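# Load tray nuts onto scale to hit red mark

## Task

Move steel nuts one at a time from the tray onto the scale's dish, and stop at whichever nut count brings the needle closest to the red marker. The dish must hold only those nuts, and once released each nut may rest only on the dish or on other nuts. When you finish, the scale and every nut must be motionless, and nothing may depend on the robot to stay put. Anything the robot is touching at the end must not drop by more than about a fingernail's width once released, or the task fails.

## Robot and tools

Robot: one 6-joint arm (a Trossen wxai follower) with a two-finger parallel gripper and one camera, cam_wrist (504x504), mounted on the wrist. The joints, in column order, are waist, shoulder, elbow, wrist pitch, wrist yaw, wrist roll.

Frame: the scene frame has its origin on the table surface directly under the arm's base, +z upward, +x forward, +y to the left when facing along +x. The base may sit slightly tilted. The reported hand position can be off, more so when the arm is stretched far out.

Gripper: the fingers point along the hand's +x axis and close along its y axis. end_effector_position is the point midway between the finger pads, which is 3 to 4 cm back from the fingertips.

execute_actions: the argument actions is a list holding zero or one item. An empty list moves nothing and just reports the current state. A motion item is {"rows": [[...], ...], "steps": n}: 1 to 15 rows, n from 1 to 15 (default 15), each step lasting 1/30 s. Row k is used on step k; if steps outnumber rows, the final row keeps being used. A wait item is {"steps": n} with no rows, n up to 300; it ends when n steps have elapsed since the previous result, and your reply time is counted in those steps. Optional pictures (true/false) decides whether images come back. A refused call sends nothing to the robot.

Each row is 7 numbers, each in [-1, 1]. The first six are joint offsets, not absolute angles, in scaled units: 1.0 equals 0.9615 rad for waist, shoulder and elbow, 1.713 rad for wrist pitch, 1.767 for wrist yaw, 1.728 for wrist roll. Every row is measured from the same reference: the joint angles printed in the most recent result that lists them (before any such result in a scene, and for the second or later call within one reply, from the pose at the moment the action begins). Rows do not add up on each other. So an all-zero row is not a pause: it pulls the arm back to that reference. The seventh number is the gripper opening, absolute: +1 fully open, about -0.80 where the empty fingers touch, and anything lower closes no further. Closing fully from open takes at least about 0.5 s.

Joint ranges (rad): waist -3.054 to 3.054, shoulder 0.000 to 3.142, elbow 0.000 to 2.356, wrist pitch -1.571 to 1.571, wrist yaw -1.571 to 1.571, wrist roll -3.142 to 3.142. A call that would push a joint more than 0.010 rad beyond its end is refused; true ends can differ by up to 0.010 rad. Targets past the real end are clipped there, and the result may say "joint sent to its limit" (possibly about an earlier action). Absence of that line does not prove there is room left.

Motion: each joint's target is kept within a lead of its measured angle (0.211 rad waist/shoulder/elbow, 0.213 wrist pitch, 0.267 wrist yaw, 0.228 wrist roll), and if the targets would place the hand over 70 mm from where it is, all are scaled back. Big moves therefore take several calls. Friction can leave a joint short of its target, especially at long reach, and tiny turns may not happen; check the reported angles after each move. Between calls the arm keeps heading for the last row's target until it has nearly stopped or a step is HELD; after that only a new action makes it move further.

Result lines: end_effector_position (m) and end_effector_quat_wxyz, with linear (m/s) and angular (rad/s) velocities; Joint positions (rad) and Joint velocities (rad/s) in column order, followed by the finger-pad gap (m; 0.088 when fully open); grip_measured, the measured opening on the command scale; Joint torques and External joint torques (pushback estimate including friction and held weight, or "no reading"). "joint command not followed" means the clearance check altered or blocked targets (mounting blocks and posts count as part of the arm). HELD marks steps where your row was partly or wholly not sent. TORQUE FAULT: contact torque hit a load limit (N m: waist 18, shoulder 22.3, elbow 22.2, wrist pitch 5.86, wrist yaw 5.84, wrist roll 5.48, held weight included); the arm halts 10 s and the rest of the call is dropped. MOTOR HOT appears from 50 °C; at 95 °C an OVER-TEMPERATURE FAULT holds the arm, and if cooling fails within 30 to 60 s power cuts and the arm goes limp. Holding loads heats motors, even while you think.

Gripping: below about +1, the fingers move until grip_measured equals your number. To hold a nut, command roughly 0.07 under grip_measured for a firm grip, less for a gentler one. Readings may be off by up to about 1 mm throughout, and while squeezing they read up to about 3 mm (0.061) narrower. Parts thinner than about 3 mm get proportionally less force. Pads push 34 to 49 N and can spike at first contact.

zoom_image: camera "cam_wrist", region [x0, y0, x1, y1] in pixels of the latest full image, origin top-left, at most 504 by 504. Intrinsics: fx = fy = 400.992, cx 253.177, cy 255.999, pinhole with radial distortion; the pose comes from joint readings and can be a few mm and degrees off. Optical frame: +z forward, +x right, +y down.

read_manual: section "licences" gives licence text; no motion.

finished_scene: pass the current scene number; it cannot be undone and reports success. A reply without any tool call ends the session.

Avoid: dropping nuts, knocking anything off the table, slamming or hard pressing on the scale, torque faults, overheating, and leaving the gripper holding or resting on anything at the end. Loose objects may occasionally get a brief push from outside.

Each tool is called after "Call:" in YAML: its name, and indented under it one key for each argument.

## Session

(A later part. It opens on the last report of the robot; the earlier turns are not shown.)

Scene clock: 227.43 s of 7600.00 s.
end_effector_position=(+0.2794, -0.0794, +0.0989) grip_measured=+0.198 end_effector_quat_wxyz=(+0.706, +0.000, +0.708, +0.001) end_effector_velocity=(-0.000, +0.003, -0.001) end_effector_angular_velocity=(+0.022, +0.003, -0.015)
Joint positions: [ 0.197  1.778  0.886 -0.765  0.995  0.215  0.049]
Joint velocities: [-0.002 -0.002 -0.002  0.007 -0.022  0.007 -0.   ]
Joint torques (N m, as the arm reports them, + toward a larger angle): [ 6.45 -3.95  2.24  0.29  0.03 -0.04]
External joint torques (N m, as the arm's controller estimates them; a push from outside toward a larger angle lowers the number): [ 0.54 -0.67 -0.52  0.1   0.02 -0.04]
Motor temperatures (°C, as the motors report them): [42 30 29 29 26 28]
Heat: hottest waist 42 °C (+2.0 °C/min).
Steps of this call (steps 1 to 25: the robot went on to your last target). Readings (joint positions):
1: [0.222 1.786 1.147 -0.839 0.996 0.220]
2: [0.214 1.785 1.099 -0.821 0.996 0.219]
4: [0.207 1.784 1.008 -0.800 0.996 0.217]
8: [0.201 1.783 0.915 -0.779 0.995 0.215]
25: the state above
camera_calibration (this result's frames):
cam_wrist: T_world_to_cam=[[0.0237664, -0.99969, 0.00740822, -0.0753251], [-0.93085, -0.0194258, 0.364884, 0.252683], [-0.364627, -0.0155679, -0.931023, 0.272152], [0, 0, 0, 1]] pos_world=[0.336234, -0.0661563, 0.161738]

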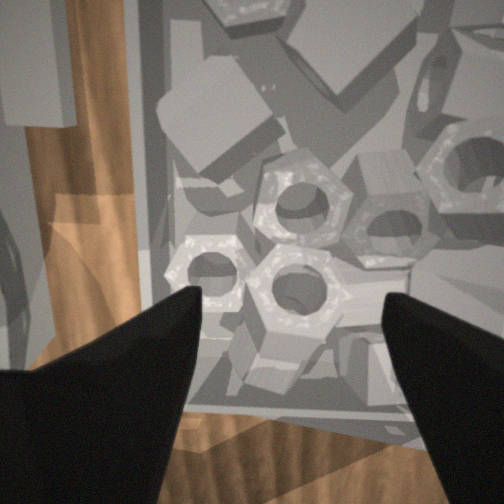

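Call:
execute_actions:
  actions:
    - {"rows":[[0,-0.012,-0.018,0,0,0.116,-0.04],[0,-0.012,-0.018,0,0,0.116,-0.04],[0,-0.012,-0.018,0,0,0.116,-0.04],[0,-0.012,-0.018,0,0,0.116,-0.04],[0,-0.012,-0.018,0,0,0.116,-0.04],[-0.03,-0.01,-0.04,0.04,0,0.09,-0.04],[-0.03,-0.01,-0.04,0.04,0,0.09,-0.04],[-0.06,-0.006,-0.062,0.08,0,0.06,-0.04],[-0.06,-0.006,-0.062,0.08,0,0.06,-0.04],[-0.091,0,-0.086,0.12,0,0.027,-0.04]]}
  pictures: false

Call:
execute_actions:
  actions:
    - {"steps":10}

Scene clock: 250.43 s of 7600.00 s.
end_effector_position=(+0.2769, -0.0813, +0.0761) grip_measured=-0.033 end_effector_quat_wxyz=(+0.704, +0.070, +0.703, -0.073) end_effector_velocity=(-0.001, -0.008, -0.024) end_effector_angular_velocity=(-0.039, -0.007, -0.003)
Joint positions: [ 0.124  1.772  0.82  -0.589  1.002  0.281  0.037]
Joint velocities: [-0.081 -0.002 -0.066  0.198  0.037 -0.154 -0.002]
Joint torques (N m, as the arm reports them, + toward a larger angle): [ 6.19 -2.84  1.72  0.36 -0.22 -0.07]
External joint torques (N m, as the arm's controller estimates them; a push from outside toward a larger angle lowers the number): [ 0.27  0.59 -0.71  0.16 -0.21 -0.07]
Motor temperatures (°C, as the motors report them): [40 30 28 29 26 28]
Heat: hottest waist 40 °C (-3.0 °C/min).
Steps of this call (steps 1 to 15: the robot went on to your last target; steps 16 to 675: nothing new was sent; steps 676 to 690: all 15 steps of this action). Readings (joint positions):
676: [0.197 1.777 0.884 -0.765 0.995 0.254]
677: [0.197 1.776 0.882 -0.765 0.995 0.293]
679: [0.197 1.773 0.879 -0.765 0.995 0.344]
683: [0.184 1.772 0.862 -0.715 0.995 0.358]
690: the state above

Scene clock: 250.77 s of 7600.00 s.
end_effector_position=(+0.2768, -0.0815, +0.0735) grip_measured=-0.037 end_effector_quat_wxyz=(+0.704, +0.071, +0.703, -0.074) end_effector_velocity=(-0.000, +0.001, -0.000) end_effector_angular_velocity=(-0.007, -0.009, +0.013)
Joint positions: [ 0.115  1.772  0.812 -0.565  1.003  0.265  0.037]
Joint velocities: [ 0.002 -0.002 -0.012  0.022  0.007 -0.022 -0.   ]
Joint torques (N m, as the arm reports them, + toward a larger angle): [ 6.04 -2.61  1.68  0.35 -0.29 -0.06]
External joint torques (N m, as the arm's controller estimates them; a push from outside toward a larger angle lowers the number): [ 0.23  0.8  -0.71  0.15 -0.3  -0.06]
Motor temperatures (°C, as the motors report them): [40 30 28 29 26 28]
Heat: hottest waist 40 °C (-3.0 °C/min).
Steps of this call (steps 1 to 10: the robot went on to your last target). Readings (joint positions):
1: [0.122 1.772 0.818 -0.583 1.003 0.277]
2: [0.120 1.772 0.817 -0.578 1.003 0.274]
4: [0.117 1.772 0.815 -0.571 1.003 0.270]
8: [0.116 1.772 0.813 -0.566 1.003 0.266]
10: the state above
camera_calibration (this result's frames):
cam_wrist: T_world_to_cam=[[-0.180743, -0.983443, 0.0130803, -0.0196236], [-0.916404, 0.173221, 0.360829, 0.271543], [-0.357121, 0.0532305, -0.93254, 0.251107], [0, 0, 0, 1]] pos_world=[0.334971, -0.0797022, 0.136444]

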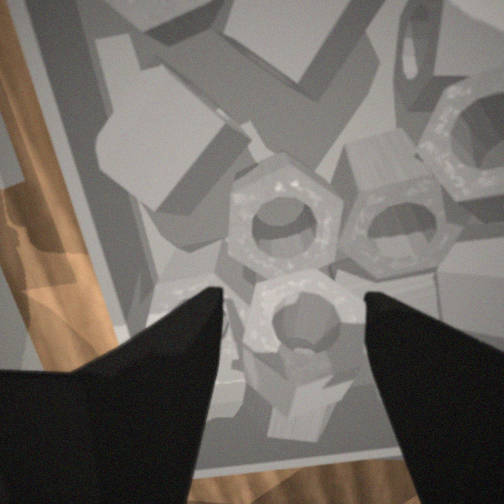

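Call:
execute_actions:
  actions:
    - {"rows":[[-0.026,-0.014,-0.017,0.022,0,-0.02,-0.1],[-0.026,-0.014,-0.017,0.022,0,-0.02,-0.1],[-0.026,-0.014,-0.017,0.022,0,-0.02,-0.1],[-0.026,-0.014,-0.017,0.022,0,-0.02,-0.1],[-0.026,-0.014,-0.017,0.022,0,-0.02,-0.1],[-0.026,-0.014,-0.017,0.022,0,-0.02,-0.1],[-0.026,-0.014,-0.017,0.022,0,-0.02,-0.1],[-0.022,-0.014,-0.017,0.022,0,-0.02,-0.4]]}

Scene clock: 260.33 s of 7600.00 s.
end_effector_position=(+0.2765, -0.0841, +0.0692) grip_measured=-0.239 end_effector_quat_wxyz=(+0.704, +0.072, +0.702, -0.076) end_effector_velocity=(-0.003, +0.000, +0.001) end_effector_angular_velocity=(+0.007, +0.007, +0.023)
Joint positions: [ 0.097  1.764  0.8   -0.53   1.003  0.234  0.027]
Joint velocities: [ 0.002 -0.007 -0.002 -0.022 -0.007 -0.007 -0.   ]
Joint torques (N m, as the arm reports them, + toward a larger angle): [ 6.37 -4.26  2.24  0.22 -0.01 -0.15]
External joint torques (N m, as the arm's controller estimates them; a push from outside toward a larger angle lowers the number): [ 0.59 -0.8  -0.06  0.05 -0.02 -0.15]
Motor temperatures (°C, as the motors report them): [39 30 28 29 26 28]
Heat: hottest waist 39 °C (-3.0 °C/min).
Steps of this call (steps 1 to 30: the robot went on to your last target; steps 31 to 272: nothing new was sent; steps 273 to 287: all 15 steps of this action). Readings (joint positions):
273: [0.113 1.770 0.810 -0.557 1.005 0.257]
274: [0.109 1.769 0.808 -0.549 1.005 0.252]
276: [0.102 1.767 0.805 -0.541 1.005 0.244]
280: [0.096 1.766 0.802 -0.534 1.005 0.237]
287: the state above
camera_calibration (this result's frames):
cam_wrist: T_world_to_cam=[[-0.186107, -0.982441, 0.0131613, -0.0206536], [-0.915931, 0.178325, 0.359544, 0.273678], [-0.355577, 0.0548589, -0.933035, 0.246941], [0, 0, 0, 1]] pos_world=[0.334632, -0.0826413, 0.132277]

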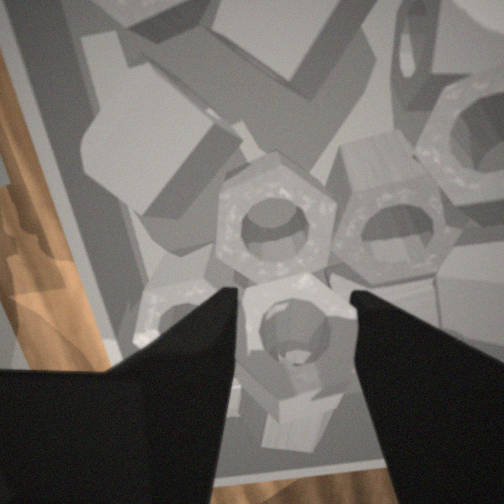

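Call:
execute_actions:
  actions:
    - {"rows":[[0.03,0,0.025,-0.04,0,0.03,-0.36],[0.03,0,0.025,-0.04,0,0.03,-0.36],[0.065,0,0.05,-0.09,0,0.065,-0.36],[0.065,0,0.05,-0.09,0,0.065,-0.36],[0.1,0,0.075,-0.13,0,0.1,-0.36],[0.13,0,0.1,-0.17,0,0.13,-0.36],[0.16,0,0.13,-0.21,0,0.16,-0.36],[0.2,0.01,0.16,-0.25,0,0.2,-0.36],[0.24,0.02,0.19,-0.3,-0.01,0.24,-0.36],[0.28,0.04,0.23,-0.33,-0.02,0.28,-0.36],[0.32,0.06,0.27,-0.33,-0.03,0.3,-0.36],[0.36,0.1,0.3,-0.33,-0.03,0.3,-0.36],[0.4,0.15,0.34,-0.33,-0.04,0.33,-0.36],[0.44,0.2,0.38,-0.33,-0.04,0.33,-0.36],[0.548,0.812,0.652,-0.326,-0.085,0.374,-0.36]]}
  pictures: false

Call:
execute_actions:
  actions:
    - {"steps":30}

Scene clock: 276.83 s of 7600.00 s.
end_effector_position=(+0.3071, -0.0495, +0.1670) grip_measured=-0.239 end_effector_quat_wxyz=(+0.730, +0.106, +0.672, -0.071) end_effector_velocity=(+0.198, +0.358, +0.282) end_effector_angular_velocity=(+0.650, -0.474, -0.163)
Joint positions: [ 0.427  1.873  1.087 -1.033  0.952  0.728  0.027]
Joint velocities: [ 1.023  0.994  1.067 -0.227 -0.593  0.901 -0.   ]
Joint torques (N m, as the arm reports them, + toward a larger angle): [ 8.16 -1.14  3.82  0.18 -0.36  0.07]
External joint torques (N m, as the arm's controller estimates them; a push from outside toward a larger angle lowers the number): [ 1.37  1.08  0.55 -0.24 -0.32  0.08]
Motor temperatures (°C, as the motors report them): [39 30 28 29 26 28]
Heat: hottest waist 39 °C (-2.0 °C/min).
Steps of this call (steps 1 to 15: the robot went on to your last target; steps 16 to 480: nothing new was sent; steps 481 to 495: all 15 steps of this action). Readings (joint positions):
481: [0.098 1.764 0.802 -0.537 1.003 0.240]
482: [0.103 1.764 0.805 -0.551 1.003 0.250]
484: [0.122 1.764 0.819 -0.605 1.003 0.289]
488: [0.195 1.764 0.876 -0.777 1.003 0.428]
495: the state above

Scene clock: 277.83 s of 7600.00 s.
end_effector_position=(+0.3072, +0.1194, +0.1518) grip_measured=-0.239 end_effector_quat_wxyz=(+0.708, -0.006, +0.707, -0.001) end_effector_velocity=(-0.002, -0.003, +0.000) end_effector_angular_velocity=(-0.004, +0.015, +0.004)
Joint positions: [ 0.621  2.537  1.421 -1.085  0.851  0.878  0.027]
Joint velocities: [-0.002 -0.002  0.002 -0.022 -0.007  0.007  0.   ]
Joint torques (N m, as the arm reports them, + toward a larger angle): [ 9.36 -4.97  4.42 -0.13  0.13  0.07]
External joint torques (N m, as the arm's controller estimates them; a push from outside toward a larger angle lowers the number): [ 1.49  0.67  0.57 -0.33  0.08  0.06]
Motor temperatures (°C, as the motors report them): [39 30 28 29 26 28]
Heat: hottest waist 39 °C (-2.0 °C/min).
Steps of this call (steps 1 to 30: the robot went on to your last target). Readings (joint positions):
1: [0.461 1.908 1.123 -1.040 0.933 0.755]
2: [0.493 1.946 1.162 -1.049 0.917 0.779]
4: [0.548 2.035 1.249 -1.065 0.893 0.818]
8: [0.608 2.216 1.381 -1.073 0.872 0.858]
30: the state above
camera_calibration (this result's frames):
cam_wrist: T_world_to_cam=[[0.0301814, -0.99938, 0.018127, 0.118732], [-0.931936, -0.0215789, 0.361979, 0.264165], [-0.361364, -0.0278182, -0.93201, 0.335191], [0, 0, 0, 1]] pos_world=[0.363728, 0.133683, 0.214627]

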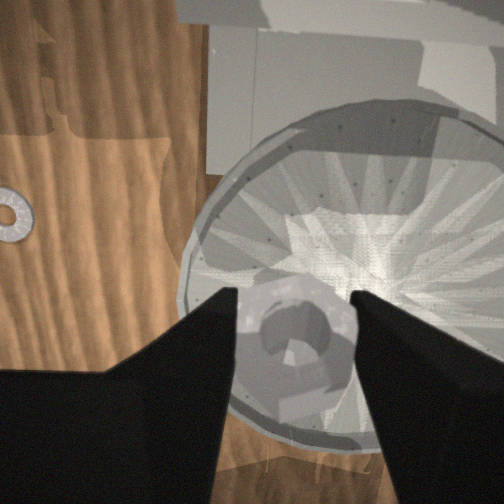

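Call:
execute_actions:
  actions:
    - {"rows":[[-0.03,0.015,0,0.03,0.01,-0.03,-0.36],[-0.03,0.015,0,0.03,0.01,-0.03,-0.36],[-0.03,0.015,0,0.03,0.01,-0.03,-0.36],[-0.07,0.025,-0.02,0.07,0.02,-0.06,-0.36],[-0.07,0.025,-0.02,0.07,0.02,-0.06,-0.36],[-0.07,0.025,-0.02,0.07,0.02,-0.06,-0.36],[-0.103,0.03,-0.044,0.105,0.027,-0.088,-0.36]]}

Scene clock: 284.93 s of 7600.00 s.
end_effector_position=(+0.3202, +0.1206, +0.1155) grip_measured=-0.239 end_effector_quat_wxyz=(+0.707, -0.003, +0.707, +0.006) end_effector_velocity=(+0.007, +0.009, +0.000) end_effector_angular_velocity=(+0.038, -0.032, +0.023)
Joint positions: [ 0.525  2.558  1.387 -0.917  0.893  0.735  0.027]
Joint velocities: [ 0.002 -0.002 -0.007  0.081 -0.007 -0.081  0.   ]
Joint torques (N m, as the arm reports them, + toward a larger angle): [ 9.54 -5.22  2.87  0.34  0.1  -0.01]
External joint torques (N m, as the arm's controller estimates them; a push from outside toward a larger angle lowers the number): [ 1.39  0.46 -0.58  0.11  0.06 -0.01]
Motor temperatures (°C, as the motors report them): [41 30 28 28 26 28]
Heat: hottest waist 41 °C (-1.0 °C/min).
Steps of this call (steps 1 to 15: the robot went on to your last target; steps 16 to 198: nothing new was sent; steps 199 to 213: all 15 steps of this action). Readings (joint positions):
199: [0.619 2.538 1.421 -1.081 0.852 0.870]
200: [0.616 2.538 1.421 -1.069 0.855 0.860]
202: [0.604 2.542 1.420 -1.042 0.862 0.836]
206: [0.560 2.550 1.406 -0.967 0.881 0.777]
213: the state above
camera_calibration (this result's frames):
cam_wrist: T_world_to_cam=[[0.0352329, -0.999372, 0.00373995, 0.120278], [-0.93168, -0.031492, 0.361912, 0.290617], [-0.361567, -0.0162357, -0.932205, 0.304873], [0, 0, 0, 1]] pos_world=[0.376756, 0.134304, 0.178576]

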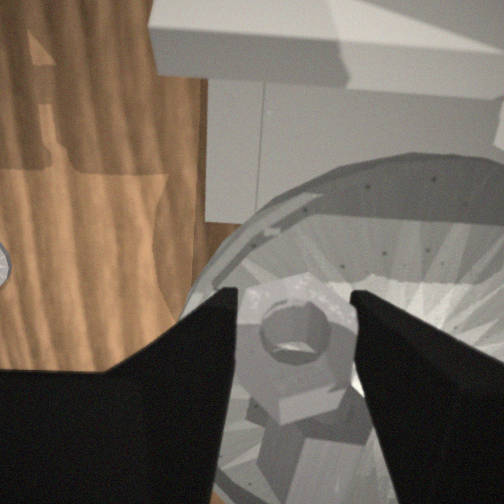

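Call:
execute_actions:
  actions:
    - {"rows":[[-0.014,0,-0.014,0.018,0,0,-0.36],[-0.014,0,-0.014,0.018,0,0,-0.36],[-0.014,0,-0.014,0.018,0,0,-0.36],[-0.014,0,-0.014,0.018,0,0,-0.36],[-0.014,0,-0.014,0.018,0,0,-0.05],[-0.014,0,-0.014,0.018,0,0,-0.05],[-0.014,0,-0.014,0.018,0,0,-0.05],[-0.014,0,-0.014,0.018,0,0,-0.05],[-0.014,0,-0.014,0.018,0,0,-0.05],[-0.014,0,-0.014,0.018,0,0,-0.05],[0.03,-0.01,0.03,-0.04,-0.01,0.03,-0.05],[0.08,-0.02,0.07,-0.1,-0.02,0.06,-0.05]]}
  pictures: false

Call:
execute_actions:
  actions:
    - {"rows":[[0,-0.2,0,0,0,-0.2,0.1],[0,-0.2,0,0,0,-0.2,0.1],[0,-0.2,0,0,0,-0.2,0.1],[-0.2,-0.55,-0.2,0,0.03,-0.6,0.1]]}
  pictures: false

Scene clock: 300.63 s of 7600.00 s.
end_effector_position=(+0.3157, +0.1194, +0.1345) grip_measured=-0.068 end_effector_quat_wxyz=(+0.705, -0.009, +0.709, +0.005) end_effector_velocity=(+0.017, +0.025, +0.183) end_effector_angular_velocity=(+0.054, -0.248, +0.034)
Joint positions: [ 0.571  2.553  1.422 -1.024  0.872  0.804  0.036]
Joint velocities: [ 0.437 -0.095  0.271 -0.476 -0.095  0.286  0.007]
Joint torques (N m, as the arm reports them, + toward a larger angle): [ 8.34 -6.75  4.19 -0.1  -0.1   0.08]
External joint torques (N m, as the arm's controller estimates them; a push from outside toward a larger angle lowers the number): [ 0.95 -1.1   0.55 -0.26 -0.17  0.07]
Motor temperatures (°C, as the motors report them): [44 31 28 28 26 28]
Heat: hottest waist 44 °C (+4.0 °C/min).
Steps of this call (steps 1 to 30: the robot went on to your last target; steps 31 to 456: nothing new was sent; steps 457 to 471: all 15 steps of this action). Readings (joint positions):
457: [0.525 2.558 1.384 -0.905 0.896 0.729]
458: [0.524 2.558 1.383 -0.903 0.896 0.729]
460: [0.522 2.558 1.383 -0.899 0.896 0.729]
464: [0.520 2.558 1.382 -0.893 0.897 0.731]
471: the state above

Scene clock: 301.13 s of 7600.00 s.
end_effector_position=(+0.3415, -0.0264, +0.1544) grip_measured=+0.095 end_effector_quat_wxyz=(+0.711, -0.116, +0.676, +0.152) end_effector_velocity=(+0.003, -0.062, +0.044) end_effector_angular_velocity=(+0.031, -0.209, +1.364)
Joint positions: [ 0.385  2.047  1.254 -1.025  0.922  0.074  0.044]
Joint velocities: [ 0.007 -0.305 -0.071  0.007 -0.022 -1.56   0.001]
Joint torques (N m, as the arm reports them, + toward a larger angle): [ 8.47 -2.87  1.97  0.26 -0.04 -0.03]
External joint torques (N m, as the arm's controller estimates them; a push from outside toward a larger angle lowers the number): [ 1.18 -0.32 -0.5   0.03  0.09 -0.01]
Motor temperatures (°C, as the motors report them): [44 31 28 28 26 28]
Heat: hottest waist 44 °C (+4.1 °C/min).
Steps of this call (steps 1 to 15: all 15 steps of this action). Readings (joint positions):
1: [0.582 2.529 1.424 -1.025 0.869 0.762]
2: [0.587 2.504 1.420 -1.027 0.865 0.708]
4: [0.579 2.437 1.404 -1.016 0.871 0.616]
8: [0.459 2.260 1.309 -1.021 0.903 0.439]
15: the state above

Call:
execute_actions:
  actions:
    - {"rows":[[-0.323,-0.322,-0.193,0.131,0.04,-0.853,0.1]]}
  pictures: false

Call:
execute_actions:
  actions:
    - {"steps":18}

Scene clock: 306.10 s of 7600.00 s.
end_effector_position=(+0.3189, -0.1320, +0.0984) grip_measured=+0.098 end_effector_quat_wxyz=(+0.625, -0.330, +0.623, +0.336) end_effector_velocity=(-0.017, -0.003, -0.013) end_effector_angular_velocity=(+0.005, +0.025, +1.529)
Joint positions: [ 0.086  1.751  1.077 -0.809  0.988 -0.971  0.044]
Joint velocities: [-0.042 -0.027 -0.056  0.022 -0.007 -1.546  0.   ]
Joint torques (N m, as the arm reports them, + toward a larger angle): [ 6.43 -5.    2.5   0.29  0.05 -0.1 ]
External joint torques (N m, as the arm's controller estimates them; a push from outside toward a larger angle lowers the number): [ 0.14 -0.89 -0.43  0.1   0.09 -0.11]
Motor temperatures (°C, as the motors report them): [44 31 28 28 26 28]
Heat: hottest waist 44 °C (+4.1 °C/min).
Steps of this call (steps 1 to 30: the robot went on to your last target; steps 31 to 134: nothing new was sent; steps 135 to 149: all 15 steps of this action). Readings (joint positions):
135: [0.374 2.007 1.215 -0.981 0.926 -0.269]
136: [0.347 1.977 1.185 -0.947 0.932 -0.313]
138: [0.265 1.903 1.139 -0.903 0.955 -0.399]
142: [0.119 1.782 1.103 -0.836 0.985 -0.603]
149: the state above

Scene clock: 306.70 s of 7600.00 s.
end_effector_position=(+0.3183, -0.1345, +0.0975) grip_measured=+0.098 end_effector_quat_wxyz=(+0.544, -0.451, +0.542, +0.455) end_effector_velocity=(-0.005, -0.000, -0.002) end_effector_angular_velocity=(+0.007, +0.018, +0.066)
Joint positions: [ 0.079  1.743  1.074 -0.803  0.988 -1.393  0.044]
Joint velocities: [-0.007 -0.002 -0.002 -0.022 -0.007 -0.051 -0.   ]
Joint torques (N m, as the arm reports them, + toward a larger angle): [ 6.84 -4.89  2.41  0.2   0.06 -0.02]
External joint torques (N m, as the arm's controller estimates them; a push from outside toward a larger angle lowers the number): [ 0.52 -0.97 -0.35  0.06  0.13 -0.02]
Motor temperatures (°C, as the motors report them): [44 31 28 28 26 28]
Heat: hottest waist 44 °C (+4.0 °C/min).
Steps of this call (steps 1 to 18: the robot went on to your last target). Readings (joint positions):
1: [0.085 1.750 1.076 -0.807 0.988 -1.023]
2: [0.083 1.749 1.075 -0.806 0.988 -1.075]
4: [0.081 1.746 1.075 -0.805 0.988 -1.180]
8: [0.080 1.744 1.075 -0.804 0.988 -1.325]
18: the state above
camera_calibration (this result's frames):
cam_wrist: T_world_to_cam=[[0.987603, -0.156847, 0.00623972, -0.324611], [-0.148763, -0.922534, 0.35609, -0.0811834], [-0.0500952, -0.352604, -0.934431, 0.139004], [0, 0, 0, 1]] pos_world=[0.315473, -0.0767952, 0.160824]

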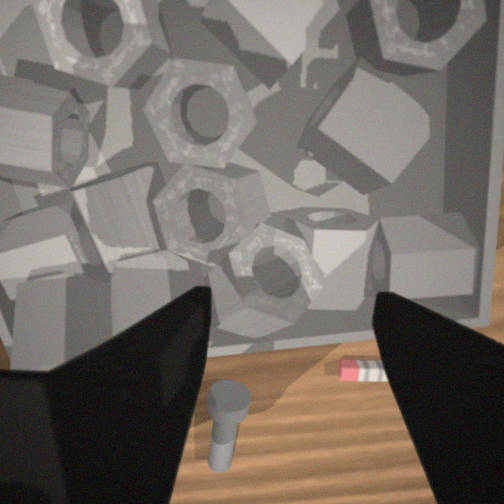

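Call:
execute_actions:
  actions:
    - {"rows":[[0.07,0.2,0.12,0,0,0.33,0.05],[0.07,0.2,0.12,0,0,0.33,0.05],[0.07,0.2,0.12,0,0,0.33,0.05],[0.07,0.2,0.12,0,0,0.33,0.05],[0.07,0.2,0.12,0,0,0.33,0.05],[0.07,0.2,0.12,0,0,0.33,0.05],[0.07,0.2,0.12,0,0,0.33,0.05],[0.02,0.229,0.073,0.065,0,0.332,0.05]]}
  pictures: false

Call:
execute_actions:
  actions:
    - {"steps":10}

Scene clock: 357.80 s of 7600.00 s.
end_effector_position=(+0.3488, -0.0903, +0.0786) grip_measured=+0.053 end_effector_quat_wxyz=(+0.640, -0.301, +0.637, +0.306) end_effector_velocity=(-0.002, +0.014, -0.019) end_effector_angular_velocity=(+0.005, +0.015, -0.212)
Joint positions: [ 0.104  1.952  1.152 -0.708  0.99  -0.847  0.042]
Joint velocities: [-0.027  0.046 -0.032  0.095 -0.007  0.183 -0.001]
Joint torques (N m, as the arm reports them, + toward a larger angle): [ 8.28 -3.91  2.39  0.24 -0.12  0.14]
External joint torques (N m, as the arm's controller estimates them; a push from outside toward a larger angle lowers the number): [ 0.71  0.86 -0.45  0.03 -0.07  0.14]
Motor temperatures (°C, as the motors report them): [41 31 28 28 26 28]
Heat: hottest waist 41 °C (-2.0 °C/min).
Steps of this call (steps 1 to 30: the robot went on to your last target; steps 31 to 1518: nothing new was sent; steps 1519 to 1533: all 15 steps of this action). Readings (joint positions):
1519: [0.083 1.765 1.087 -0.811 0.992 -1.359]
1520: [0.092 1.794 1.111 -0.807 0.995 -1.306]
1522: [0.118 1.858 1.153 -0.797 0.993 -1.201]
1526: [0.141 1.916 1.164 -0.784 0.990 -0.992]
1533: the state above

Scene clock: 358.13 s of 7600.00 s.
end_effector_position=(+0.3501, -0.0892, +0.0779) grip_measured=+0.052 end_effector_quat_wxyz=(+0.646, -0.292, +0.641, +0.296) end_effector_velocity=(-0.003, +0.001, -0.003) end_effector_angular_velocity=(+0.006, +0.013, +0.028)
Joint positions: [ 0.104  1.955  1.151 -0.695  0.99  -0.824  0.042]
Joint velocities: [-0.007  0.002 -0.002 -0.007 -0.007 -0.022 -0.   ]
Joint torques (N m, as the arm reports them, + toward a larger angle): [ 8.1  -3.37  2.24  0.28 -0.08  0.13]
External joint torques (N m, as the arm's controller estimates them; a push from outside toward a larger angle lowers the number): [ 0.76  1.12 -0.41  0.1  -0.03  0.13]
Motor temperatures (°C, as the motors report them): [42 31 28 28 26 28]
Heat: hottest waist 42 °C (-1.0 °C/min).
Steps of this call (steps 1 to 10: the robot went on to your last target). Readings (joint positions):
1: [0.104 1.953 1.151 -0.705 0.990 -0.840]
2: [0.104 1.954 1.151 -0.702 0.990 -0.836]
4: [0.104 1.954 1.151 -0.699 0.990 -0.830]
8: [0.104 1.955 1.151 -0.696 0.990 -0.825]
10: the state above
camera_calibration (this result's frames):
cam_wrist: T_world_to_cam=[[0.770783, -0.637064, 0.00658721, -0.315698], [-0.597516, -0.719269, 0.354438, 0.147714], [-0.221061, -0.277131, -0.935056, 0.204898], [0, 0, 0, 1]] pos_world=[0.376892, -0.0380902, 0.141316]

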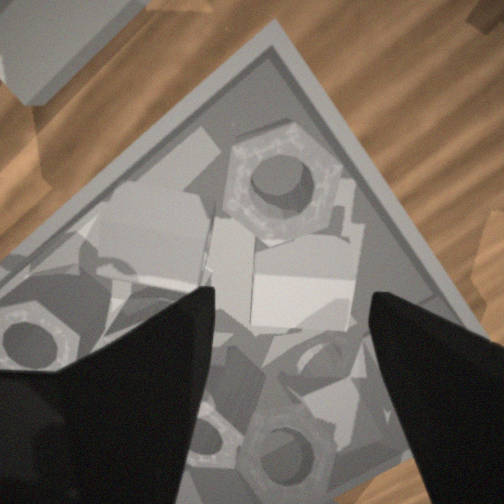

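Call:
execute_actions:
  actions:
    - {"rows":[[-0.006,0.008,0.02,-0.003,0,0.02,0.05],[-0.006,0.008,0.02,-0.003,0,0.02,0.05],[-0.006,0.008,0.02,-0.003,0,0.02,0.05],[-0.006,0.008,0.02,-0.003,0,0.02,0.05],[-0.035,0.015,-0.005,0.035,0,0,0.05],[-0.035,0.015,-0.005,0.035,0,0,0.05],[-0.035,0.015,-0.005,0.035,0,0,0.05],[-0.062,0.022,-0.028,0.072,0,-0.03,0.05]]}

Call:
execute_actions:
  actions:
    - {"rows":[[0,0,0,0,0,0,-0.36]],"steps":12}

Scene clock: 368.37 s of 7600.00 s.
end_effector_position=(+0.3528, -0.0932, +0.0582) grip_measured=+0.052 end_effector_quat_wxyz=(+0.651, -0.277, +0.650, +0.278) end_effector_velocity=(+0.003, +0.004, -0.009) end_effector_angular_velocity=(+0.004, -0.020, +0.006)
Joint positions: [ 0.05   1.969  1.132 -0.586  0.99  -0.866  0.042]
Joint velocities: [-0.017  0.007 -0.027  0.095 -0.007 -0.066 -0.   ]
Joint torques (N m, as the arm reports them, + toward a larger angle): [ 8.54 -4.15  2.15  0.27 -0.05 -0.07]
External joint torques (N m, as the arm's controller estimates them; a push from outside toward a larger angle lowers the number): [ 1.03  0.66 -0.45  0.06  0.   -0.07]
Motor temperatures (°C, as the motors report them): [42 31 28 28 26 28]
Heat: hottest waist 42 °C (-1.0 °C/min).
Steps of this call (steps 1 to 30: the robot went on to your last target; steps 31 to 292: nothing new was sent; steps 293 to 307: all 15 steps of this action). Readings (joint positions):
293: [0.103 1.956 1.151 -0.695 0.990 -0.815]
294: [0.103 1.956 1.153 -0.695 0.990 -0.810]
296: [0.103 1.956 1.157 -0.695 0.990 -0.802]
300: [0.084 1.959 1.153 -0.645 0.990 -0.824]
307: the state above
camera_calibration (this result's frames):
cam_wrist: T_world_to_cam=[[0.73679, -0.676071, 0.00824314, -0.311971], [-0.632912, -0.685364, 0.360136, 0.168688], [-0.237828, -0.270562, -0.932863, 0.19236], [0, 0, 0, 1]] pos_world=[0.38237, -0.0432562, 0.121266]

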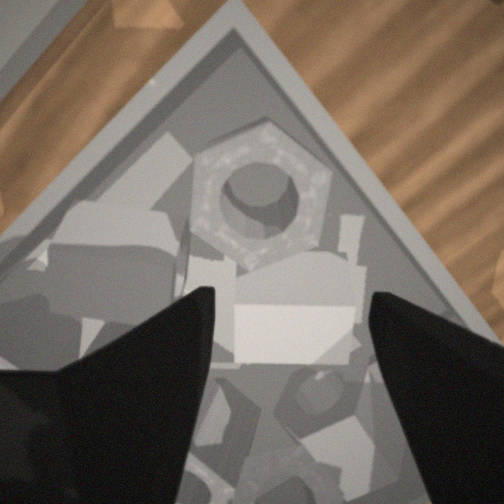

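Scene clock: 368.77 s of 7600.00 s.
end_effector_position=(+0.3531, -0.0929, +0.0586) grip_measured=-0.266 end_effector_quat_wxyz=(+0.652, -0.277, +0.649, +0.278) end_effector_velocity=(-0.002, +0.002, -0.001) end_effector_angular_velocity=(+0.007, +0.008, +0.016)
Joint positions: [ 0.051  1.969  1.132 -0.585  0.989 -0.866  0.026]
Joint velocities: [-0.002  0.002 -0.002 -0.007 -0.007 -0.007 -0.   ]
Joint torques (N m, as the arm reports them, + toward a larger angle): [ 8.57 -4.75  2.65 -0.01 -0.04  0.04]
External joint torques (N m, as the arm's controller estimates them; a push from outside toward a larger angle lowers the number): [ 1.15 -0.13  0.22 -0.19  0.02  0.04]
Motor temperatures (°C, as the motors report them): [42 31 28 28 26 28]
Heat: hottest waist 42 °C (-1.0 °C/min).
Steps of this call (steps 1 to 12: all 12 steps of this action). Readings (joint positions):
1: [0.050 1.969 1.132 -0.585 0.990 -0.866]
2: [0.050 1.969 1.132 -0.585 0.990 -0.866]
4: [0.050 1.969 1.132 -0.585 0.989 -0.866]
8: [0.051 1.969 1.132 -0.585 0.989 -0.866]
12: the state above
camera_calibration (this result's frames):
cam_wrist: T_world_to_cam=[[0.73716, -0.675656, 0.00916661, -0.312119], [-0.633138, -0.685906, 0.358705, 0.169095], [-0.236074, -0.270227, -0.933406, 0.192384], [0, 0, 0, 1]] pos_world=[0.382559, -0.0429143, 0.121779]

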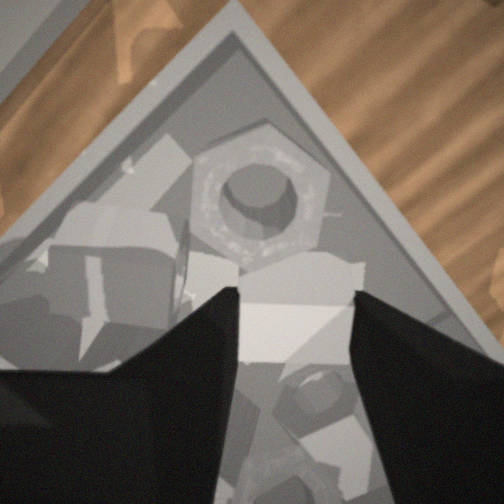

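Call:
execute_actions:
  actions:
    - {"rows":[[0.03,0,0.02,-0.04,0,0.03,-0.36],[0.03,0,0.02,-0.04,0,0.03,-0.36],[0.06,-0.01,0.04,-0.08,0,0.065,-0.36],[0.06,-0.01,0.04,-0.08,0,0.065,-0.36],[0.09,-0.01,0.06,-0.12,0,0.1,-0.36],[0.12,-0.01,0.08,-0.16,0,0.13,-0.36],[0.16,-0.01,0.1,-0.2,0,0.2,-0.36],[0.2,-0.01,0.12,-0.24,0,0.3,-0.36],[0.24,0,0.14,-0.263,-0.01,0.4,-0.36],[0.28,0,0.16,-0.263,-0.02,0.5,-0.36],[0.32,0.03,0.18,-0.263,-0.03,0.6,-0.36],[0.36,0.06,0.2,-0.263,-0.03,0.7,-0.36],[0.4,0.1,0.2,-0.263,-0.04,0.8,-0.36],[0.44,0.15,0.2,-0.263,-0.04,0.9,-0.36],[0.46,0.403,0.212,-0.263,-0.044,0.906,-0.36]]}
  pictures: false

Call:
execute_actions:
  actions:
    - {"steps":28}

Scene clock: 385.60 s of 7600.00 s.
end_effector_position=(+0.3633, -0.0361, +0.1640) grip_measured=-0.266 end_effector_quat_wxyz=(+0.707, -0.222, +0.628, +0.238) end_effector_velocity=(+0.032, +0.411, +0.195) end_effector_angular_velocity=(+0.159, -0.326, -0.135)
Joint positions: [ 0.382  2.038  1.309 -0.997  0.949 -0.287  0.026]
Joint velocities: [ 1.004  0.965  0.432 -0.227 -0.168  1.326  0.   ]
Joint torques (N m, as the arm reports them, + toward a larger angle): [ 7.9   0.85  1.66 -0.21 -0.46  0.14]
External joint torques (N m, as the arm's controller estimates them; a push from outside toward a larger angle lowers the number): [ 1.36  1.16  0.53 -0.38 -0.23  0.14]
Motor temperatures (°C, as the motors report them): [44 31 28 28 26 28]
Heat: hottest waist 44 °C (+2.0 °C/min).
Steps of this call (steps 1 to 15: the robot went on to your last target; steps 16 to 490: nothing new was sent; steps 491 to 505: all 15 steps of this action). Readings (joint positions):
491: [0.053 1.969 1.134 -0.596 0.989 -0.856]
492: [0.056 1.969 1.137 -0.610 0.989 -0.847]
494: [0.072 1.969 1.146 -0.657 0.989 -0.810]
498: [0.141 1.969 1.190 -0.821 0.989 -0.648]
505: the state above

Scene clock: 386.53 s of 7600.00 s.
end_effector_position=(+0.3281, +0.0580, +0.1407) grip_measured=-0.266 end_effector_quat_wxyz=(+0.707, -0.002, +0.707, +0.004) end_effector_velocity=(-0.007, +0.000, +0.000) end_effector_angular_velocity=(+0.006, +0.025, +0.001)
Joint positions: [ 0.49   2.349  1.33  -1.032  0.91   0.691  0.026]
Joint velocities: [ 0.002 -0.002 -0.007 -0.022 -0.022  0.022  0.   ]
Joint torques (N m, as the arm reports them, + toward a larger angle): [ 9.83 -4.35  3.91 -0.18  0.08  0.15]
External joint torques (N m, as the arm's controller estimates them; a push from outside toward a larger angle lowers the number): [ 1.83  0.52  0.46 -0.38  0.06  0.15]
Motor temperatures (°C, as the motors report them): [44 31 28 28 26 28]
Heat: hottest waist 44 °C (+2.0 °C/min).
Steps of this call (steps 1 to 28: the robot went on to your last target). Readings (joint positions):
1: [0.413 2.074 1.321 -1.002 0.943 -0.240]
2: [0.437 2.116 1.329 -1.007 0.936 -0.189]
4: [0.470 2.209 1.333 -1.017 0.924 -0.084]
8: [0.486 2.329 1.325 -1.030 0.909 0.125]
28: the state above
camera_calibration (this result's frames):
cam_wrist: T_world_to_cam=[[0.0315647, -0.999492, 0.00445163, 0.0584829], [-0.931568, -0.0278051, 0.362502, 0.28651], [-0.362194, -0.0155893, -0.931972, 0.330236], [0, 0, 0, 1]] pos_world=[0.384667, 0.0715677, 0.20365]

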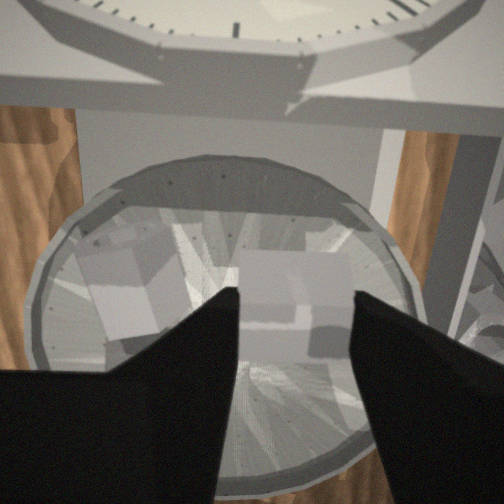

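Call:
execute_actions:
  actions:
    - {"rows":[[-0.02,0.015,-0.02,0.03,0,-0.02,-0.36],[-0.02,0.015,-0.02,0.03,0,-0.02,-0.36],[-0.02,0.015,-0.02,0.03,0,-0.02,-0.36],[-0.045,0.03,-0.04,0.06,0.01,-0.04,-0.36],[-0.045,0.03,-0.04,0.06,0.01,-0.04,-0.36],[-0.045,0.03,-0.04,0.06,0.01,-0.04,-0.36],[-0.068,0.042,-0.058,0.092,0.016,-0.055,-0.36]]}

Scene clock: 394.43 s of 7600.00 s.
end_effector_position=(+0.3291, +0.0649, +0.1148) grip_measured=-0.266 end_effector_quat_wxyz=(+0.709, -0.005, +0.705, +0.007) end_effector_velocity=(-0.002, +0.001, -0.005) end_effector_angular_velocity=(-0.016, -0.014, +0.044)
Joint positions: [ 0.441  2.376  1.282 -0.893  0.935  0.603  0.026]
Joint velocities: [-0.002  0.002 -0.027  0.037  0.022 -0.051 -0.   ]
Joint torques (N m, as the arm reports them, + toward a larger angle): [ 7.92 -3.53  2.82  0.91  0.07 -0.11]
External joint torques (N m, as the arm's controller estimates them; a push from outside toward a larger angle lowers the number): [-0.06  1.4  -0.4   0.69  0.04 -0.1 ]
Motor temperatures (°C, as the motors report them): [46 31 28 28 26 28]
Heat: hottest waist 46 °C (+4.0 °C/min).
Steps of this call (steps 1 to 30: the robot went on to your last target; steps 31 to 222: nothing new was sent; steps 223 to 237: all 15 steps of this action). Readings (joint positions):
223: [0.490 2.350 1.329 -1.028 0.910 0.692]
224: [0.487 2.350 1.327 -1.017 0.910 0.685]
226: [0.480 2.354 1.322 -0.992 0.911 0.667]
230: [0.451 2.369 1.299 -0.929 0.923 0.628]
237: the state above
camera_calibration (this result's frames):
cam_wrist: T_world_to_cam=[[0.0405789, -0.99916, 0.00569332, 0.0622983], [-0.933189, -0.035862, 0.357592, 0.298674], [-0.357088, -0.0198236, -0.93386, 0.305425], [0, 0, 0, 1]] pos_world=[0.385255, 0.0790117, 0.178066]

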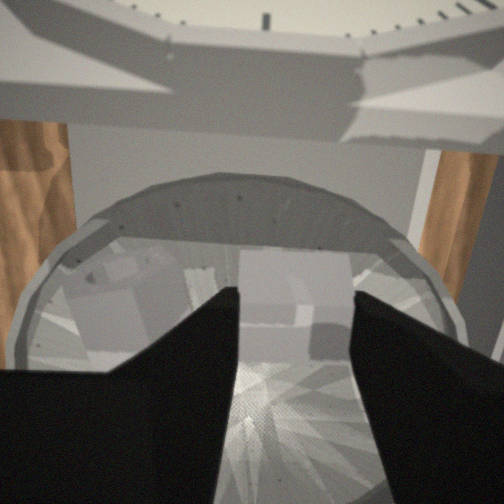

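Call:
execute_actions:
  actions:
    - {"rows":[[0.008,0,0.005,-0.008,0,0,-0.36],[0.008,0,0.005,-0.008,0,0,-0.36],[0.008,0,0.005,-0.008,0,0,-0.05],[0.008,0,0.005,-0.008,0,0,-0.05],[0.008,0,0.005,-0.008,0,0,-0.05],[0.008,0,0.005,-0.008,0,0,-0.05],[0.008,0,0.005,-0.008,0,0,-0.05],[0.04,-0.01,0.03,-0.05,0,0.03,-0.05],[0.08,-0.015,0.065,-0.1,0,0.06,-0.05],[0.08,-0.015,0.065,-0.1,0,0.06,-0.05],[0.08,-0.015,0.065,-0.1,0,0.06,-0.05],[0.08,-0.1,0.065,-0.1,0,0.06,-0.05],[0.08,-0.2,0.03,-0.1,0,0.06,-0.05],[0.08,-0.3,0,-0.1,0,0.06,-0.05],[0.0,-0.668,-0.1,-0.068,0.033,-0.196,0.6]]}
  pictures: false

Call:
execute_actions:
  actions:
    - {"steps":15}
  pictures: false

Call:
execute_actions:
  actions:
    - {"rows":[[-0.227,0,-0.15,0,0,0,0.6]]}

Scene clock: 409.33 s of 7600.00 s.
end_effector_position=(+0.3316, +0.0410, +0.1583) grip_measured=-0.012 end_effector_quat_wxyz=(+0.729, -0.006, +0.685, +0.009) end_effector_velocity=(+0.054, -0.352, +0.145) end_effector_angular_velocity=(+0.022, -0.642, +0.774)
Joint positions: [ 0.513  2.261  1.292 -1.029  0.938  0.648  0.038]
Joint velocities: [-0.115 -1.502 -0.696  0.256  0.388 -1.692  0.175]
Joint torques (N m, as the arm reports them, + toward a larger angle): [ 4.39 -6.73  2.22 -0.16  0.31  0.04]
External joint torques (N m, as the arm's controller estimates them; a push from outside toward a larger angle lowers the number): [ 0.32 -2.87 -0.39 -0.03  0.14 -0.06]
Motor temperatures (°C, as the motors report them): [45 31 28 29 26 28]
Heat: hottest waist 45 °C (+3.0 °C/min).
Steps of this call (steps 1 to 15: the robot went on to your last target; steps 16 to 432: nothing new was sent; steps 433 to 447: all 15 steps of this action). Readings (joint positions):
433: [0.442 2.376 1.279 -0.887 0.938 0.599]
434: [0.443 2.376 1.279 -0.889 0.938 0.599]
436: [0.446 2.376 1.280 -0.893 0.939 0.599]
440: [0.448 2.376 1.285 -0.914 0.939 0.611]
447: the state above

Scene clock: 409.83 s of 7600.00 s.
end_effector_position=(+0.3447, -0.0917, +0.2106) grip_measured=+0.589 end_effector_quat_wxyz=(+0.790, +0.022, +0.613, +0.019) end_effector_velocity=(-0.024, +0.004, -0.012) end_effector_angular_velocity=(-0.032, +0.041, +0.161)
Joint positions: [ 0.445  1.748  1.199 -1.012  0.992  0.276  0.068]
Joint velocities: [-0.002 -0.032 -0.076 -0.037 -0.022 -0.095  0.004]
Joint torques (N m, as the arm reports them, + toward a larger angle): [ 6.95 -3.11  3.15  0.57 -0.02 -0.08]
External joint torques (N m, as the arm's controller estimates them; a push from outside toward a larger angle lowers the number): [ 0.52 -0.69 -0.46  0.03  0.   -0.07]
Motor temperatures (°C, as the motors report them): [45 31 28 29 26 28]
Heat: hottest waist 45 °C (+3.0 °C/min).
Steps of this call (steps 1 to 15: the robot went on to your last target). Readings (joint positions):
1: [0.506 2.208 1.271 -1.027 0.951 0.594]
2: [0.492 2.154 1.253 -1.026 0.962 0.541]
4: [0.463 2.053 1.228 -1.020 0.975 0.438]
8: [0.445 1.868 1.204 -1.015 0.985 0.324]
15: the state above

Scene clock: 410.33 s of 7600.00 s.
end_effector_position=(+0.3006, -0.1096, +0.1339) grip_measured=+0.597 end_effector_quat_wxyz=(+0.710, +0.003, +0.704, -0.001) end_effector_velocity=(-0.010, +0.000, -0.010) end_effector_angular_velocity=(+0.014, +0.046, +0.013)
Joint positions: [ 0.235  1.748  1.064 -1.012  0.992  0.275  0.068]
Joint velocities: [-0.032 -0.002 -0.022 -0.007 -0.022 -0.007 -0.   ]
Joint torques (N m, as the arm reports them, + toward a larger angle): [ 6.66 -3.51  2.52  0.07  0.05  0.07]
External joint torques (N m, as the arm's controller estimates them; a push from outside toward a larger angle lowers the number): [ 0.47 -0.19 -0.66 -0.15  0.04  0.07]
Motor temperatures (°C, as the motors report them): [45 31 28 29 26 28]
Heat: hottest waist 45 °C (+3.0 °C/min).
Steps of this call (steps 1 to 15: all 15 steps of this action). Readings (joint positions):
1: [0.435 1.747 1.185 -1.004 0.992 0.275]
2: [0.407 1.745 1.166 -1.003 0.992 0.275]
4: [0.327 1.745 1.121 -1.008 0.992 0.275]
8: [0.244 1.748 1.072 -1.012 0.992 0.275]
15: the state above
camera_calibration (this result's frames):
cam_wrist: T_world_to_cam=[[0.0181213, -0.999819, 0.00572674, -0.104382], [-0.934541, -0.0149017, 0.355543, 0.261939], [-0.355393, -0.0117948, -0.934642, 0.31008], [0, 0, 0, 1]] pos_world=[0.356885, -0.0968026, 0.197282]

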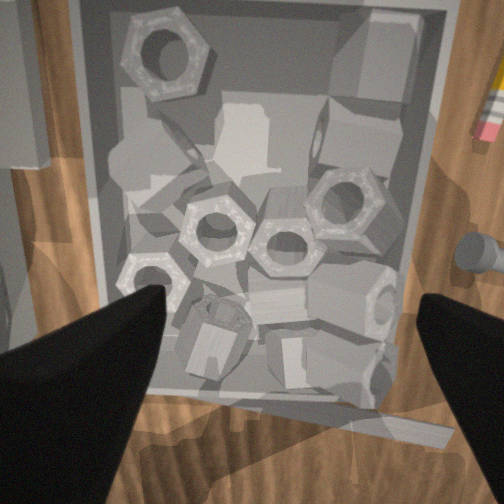

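Call:
zoom_image:
  camera: "cam_wrist"
  region: [90,90,420,420]

Region (90, 90, 420, 420) of cam_wrist's 504x504 image, scaled by 1.527, with more detail than that image has.

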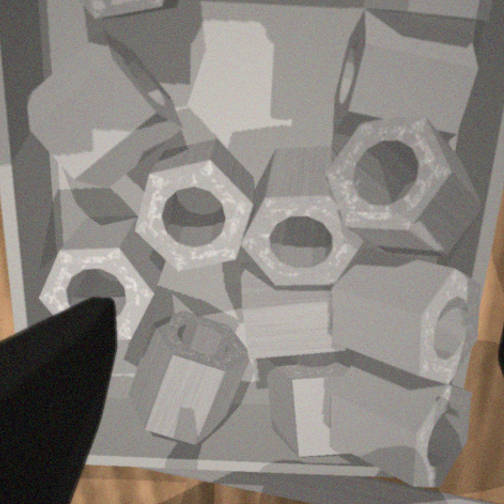

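Call:
execute_actions:
  actions:
    - {"rows":[[0,0,0,0,0,0.65,-0.04],[0,0,0,0,0,0.65,-0.04],[0,0,0,0,0,0.65,-0.04],[0,0,0,0,0,0.65,-0.04],[0,0,0,0,0,0.65,-0.04],[0,0,0,0,0,0.65,-0.04],[0,0.05,-0.04,0.07,0,0.65,-0.04],[-0.04,0.08,-0.08,0.14,0,0.65,-0.04],[-0.12,0.108,-0.13,0.218,0,0.652,-0.04]]}
  pictures: false

Call:
execute_actions:
  actions:
    - {"steps":18}

Scene clock: 446.07 s of 7600.00 s.
end_effector_position=(+0.2996, -0.0825, +0.0821) grip_measured=-0.026 end_effector_quat_wxyz=(+0.626, +0.316, +0.639, -0.318) end_effector_velocity=(+0.014, +0.018, -0.051) end_effector_angular_velocity=(-0.017, -0.050, -1.874)
Joint positions: [ 0.133  1.842  0.953 -0.695  0.992  1.05   0.038]
Joint velocities: [-0.12   0.056 -0.125  0.476 -0.007  1.56  -0.005]
Joint torques (N m, as the arm reports them, + toward a larger angle): [ 7.74 -3.76  3.    0.35  0.04  0.11]
External joint torques (N m, as the arm's controller estimates them; a push from outside toward a larger angle lowers the number): [ 0.95  0.73 -0.23  0.05 -0.06  0.11]
Motor temperatures (°C, as the motors report them): [43 30 28 29 26 28]
Heat: hottest waist 43 °C (-1.0 °C/min).
Steps of this call (steps 1 to 15: the robot went on to your last target; steps 16 to 1057: nothing new was sent; steps 1058 to 1072: all 15 steps of this action). Readings (joint positions):
1058: [0.232 1.748 1.062 -1.012 0.992 0.315]
1059: [0.232 1.748 1.062 -1.012 0.992 0.369]
1061: [0.233 1.748 1.062 -1.012 0.992 0.473]
1065: [0.232 1.760 1.048 -0.945 0.992 0.683]
1072: the state above

Scene clock: 446.67 s of 7600.00 s.
end_effector_position=(+0.3041, -0.0814, +0.0788) grip_measured=-0.037 end_effector_quat_wxyz=(+0.558, +0.434, +0.561, -0.431) end_effector_velocity=(-0.004, +0.002, -0.000) end_effector_angular_velocity=(+0.006, +0.013, +0.017)
Joint positions: [ 0.125  1.845  0.945 -0.641  0.992  1.396  0.037]
Joint velocities: [ 0.002  0.002 -0.002 -0.022 -0.007  0.007  0.   ]
Joint torques (N m, as the arm reports them, + toward a larger angle): [ 7.04 -2.79  2.06  0.25  0.02  0.11]
External joint torques (N m, as the arm's controller estimates them; a push from outside toward a larger angle lowers the number): [ 0.62  0.95 -0.43  0.09 -0.03  0.11]
Motor temperatures (°C, as the motors report them): [43 30 28 29 26 28]
Heat: hottest waist 43 °C (-1.0 °C/min).
Steps of this call (steps 1 to 18: the robot went on to your last target). Readings (joint positions):
1: [0.130 1.843 0.950 -0.681 0.992 1.102]
2: [0.129 1.843 0.950 -0.671 0.992 1.155]
4: [0.128 1.843 0.950 -0.657 0.992 1.253]
8: [0.126 1.844 0.947 -0.647 0.992 1.350]
18: the state above
camera_calibration (this result's frames):
cam_wrist: T_world_to_cam=[[-0.961615, -0.274302, 0.00744051, 0.280958], [-0.252284, 0.894442, 0.369224, 0.150706], [-0.107934, 0.353175, -0.92931, 0.214262], [0, 0, 0, 1]] pos_world=[0.33132, -0.133402, 0.141382]

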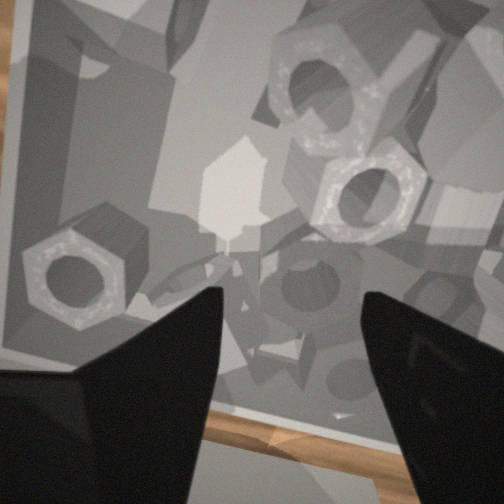

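Call:
execute_actions:
  actions:
    - {"rows":[[-0.012,-0.038,-0.03,0.003,0,-0.009,-0.02],[-0.012,-0.038,-0.03,0.003,0,-0.009,-0.02],[-0.012,-0.038,-0.03,0.003,0,-0.009,-0.02],[-0.012,-0.038,-0.03,0.003,0,-0.009,-0.02],[-0.012,-0.038,-0.03,0.003,0,-0.009,-0.02],[-0.012,-0.038,-0.03,0.003,0,-0.009,-0.02],[-0.045,-0.03,-0.054,0.048,0,-0.043,-0.02],[-0.045,-0.03,-0.054,0.048,0,-0.043,-0.02],[-0.045,-0.03,-0.054,0.048,0,-0.043,-0.02],[-0.079,-0.016,-0.078,0.093,0,-0.077,-0.02]]}
  pictures: false

Call:
execute_actions:
  actions:
    - {"steps":8}

Call:
execute_actions:
  actions:
    - {"rows":[[0,0,0,0,0,0,-0.36]],"steps":12}

Scene clock: 458.87 s of 7600.00 s.
end_effector_position=(+0.2975, -0.0884, +0.0603) grip_measured=-0.023 end_effector_quat_wxyz=(+0.558, +0.433, +0.560, -0.433) end_effector_velocity=(-0.006, -0.003, -0.027) end_effector_angular_velocity=(-0.017, +0.010, +0.008)
Joint positions: [ 0.059  1.821  0.882 -0.507  0.992  1.283  0.038]
Joint velocities: [-0.081  0.012 -0.066  0.183  0.007 -0.139 -0.   ]
Joint torques (N m, as the arm reports them, + toward a larger angle): [ 6.99 -3.03  2.01  0.27  0.04 -0.08]
External joint torques (N m, as the arm's controller estimates them; a push from outside toward a larger angle lowers the number): [ 0.58  0.93 -0.34  0.07 -0.01 -0.08]
Motor temperatures (°C, as the motors report them): [43 30 28 29 26 28]
Heat: hottest waist 43 °C (-3.0 °C/min).
Steps of this call (steps 1 to 15: the robot went on to your last target; steps 16 to 351: nothing new was sent; steps 352 to 366: all 15 steps of this action). Readings (joint positions):
352: [0.124 1.842 0.942 -0.638 0.992 1.398]
353: [0.123 1.837 0.937 -0.638 0.992 1.395]
355: [0.120 1.827 0.929 -0.638 0.992 1.390]
359: [0.110 1.819 0.917 -0.607 0.992 1.361]
366: the state above

Scene clock: 459.13 s of 7600.00 s.
end_effector_position=(+0.2980, -0.0883, +0.0584) grip_measured=-0.022 end_effector_quat_wxyz=(+0.559, +0.433, +0.559, -0.432) end_effector_velocity=(-0.003, -0.002, -0.004) end_effector_angular_velocity=(-0.008, +0.012, +0.032)
Joint positions: [ 0.054  1.822  0.876 -0.487  0.992  1.267  0.038]
Joint velocities: [-0.012  0.002 -0.007  0.007  0.007 -0.037 -0.   ]
Joint torques (N m, as the arm reports them, + toward a larger angle): [ 6.83 -2.99  1.94  0.18  0.06 -0.09]
External joint torques (N m, as the arm's controller estimates them; a push from outside toward a larger angle lowers the number): [ 0.68  0.83 -0.27  0.01  0.   -0.09]
Motor temperatures (°C, as the motors report them): [43 30 28 29 26 28]
Heat: hottest waist 43 °C (-2.0 °C/min).
Steps of this call (steps 1 to 8: the robot went on to your last target). Readings (joint positions):
1: [0.057 1.821 0.880 -0.502 0.992 1.279]
2: [0.056 1.821 0.879 -0.498 0.992 1.275]
4: [0.056 1.821 0.877 -0.492 0.992 1.271]
8: the state above
camera_calibration (this result's frames):
cam_wrist: T_world_to_cam=[[-0.961814, -0.273584, 0.00812841, 0.273424], [-0.252009, 0.896769, 0.363726, 0.163276], [-0.106799, 0.347788, -0.931471, 0.196347], [0, 0, 0, 1]] pos_world=[0.3251, -0.139903, 0.121281]

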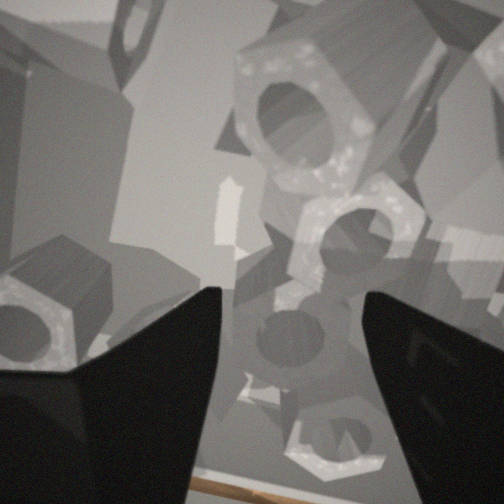

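Scene clock: 459.53 s of 7600.00 s.
end_effector_position=(+0.2982, -0.0881, +0.0587) grip_measured=-0.271 end_effector_quat_wxyz=(+0.560, +0.433, +0.559, -0.432) end_effector_velocity=(-0.003, -0.002, -0.002) end_effector_angular_velocity=(-0.008, +0.010, +0.024)
Joint positions: [ 0.056  1.822  0.876 -0.486  0.992  1.267  0.026]
Joint velocities: [-0.007 -0.002 -0.002 -0.007  0.007 -0.022 -0.   ]
Joint torques (N m, as the arm reports them, + toward a larger angle): [ 7.13 -3.9   2.55  0.    0.07  0.01]
External joint torques (N m, as the arm's controller estimates them; a push from outside toward a larger angle lowers the number): [ 0.98 -0.04  0.3  -0.17  0.01  0.01]
Motor temperatures (°C, as the motors report them): [43 30 28 29 26 28]
Heat: hottest waist 43 °C (-2.0 °C/min).
Steps of this call (steps 1 to 12: all 12 steps of this action). Readings (joint positions):
1: [0.054 1.822 0.876 -0.487 0.992 1.267]
2: [0.054 1.822 0.876 -0.487 0.992 1.267]
4: [0.055 1.822 0.876 -0.486 0.992 1.267]
8: [0.056 1.822 0.876 -0.486 0.992 1.267]
12: the state above
camera_calibration (this result's frames):
cam_wrist: T_world_to_cam=[[-0.961829, -0.273563, 0.00690608, 0.27379], [-0.252482, 0.89688, 0.363124, 0.163309], [-0.105531, 0.34752, -0.931715, 0.196198], [0, 0, 0, 1]] pos_world=[0.325277, -0.139753, 0.121608]

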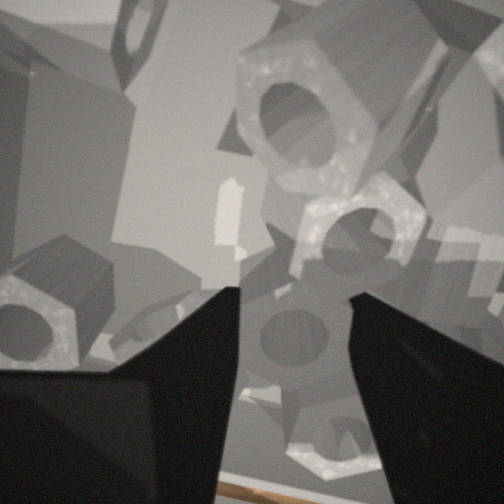

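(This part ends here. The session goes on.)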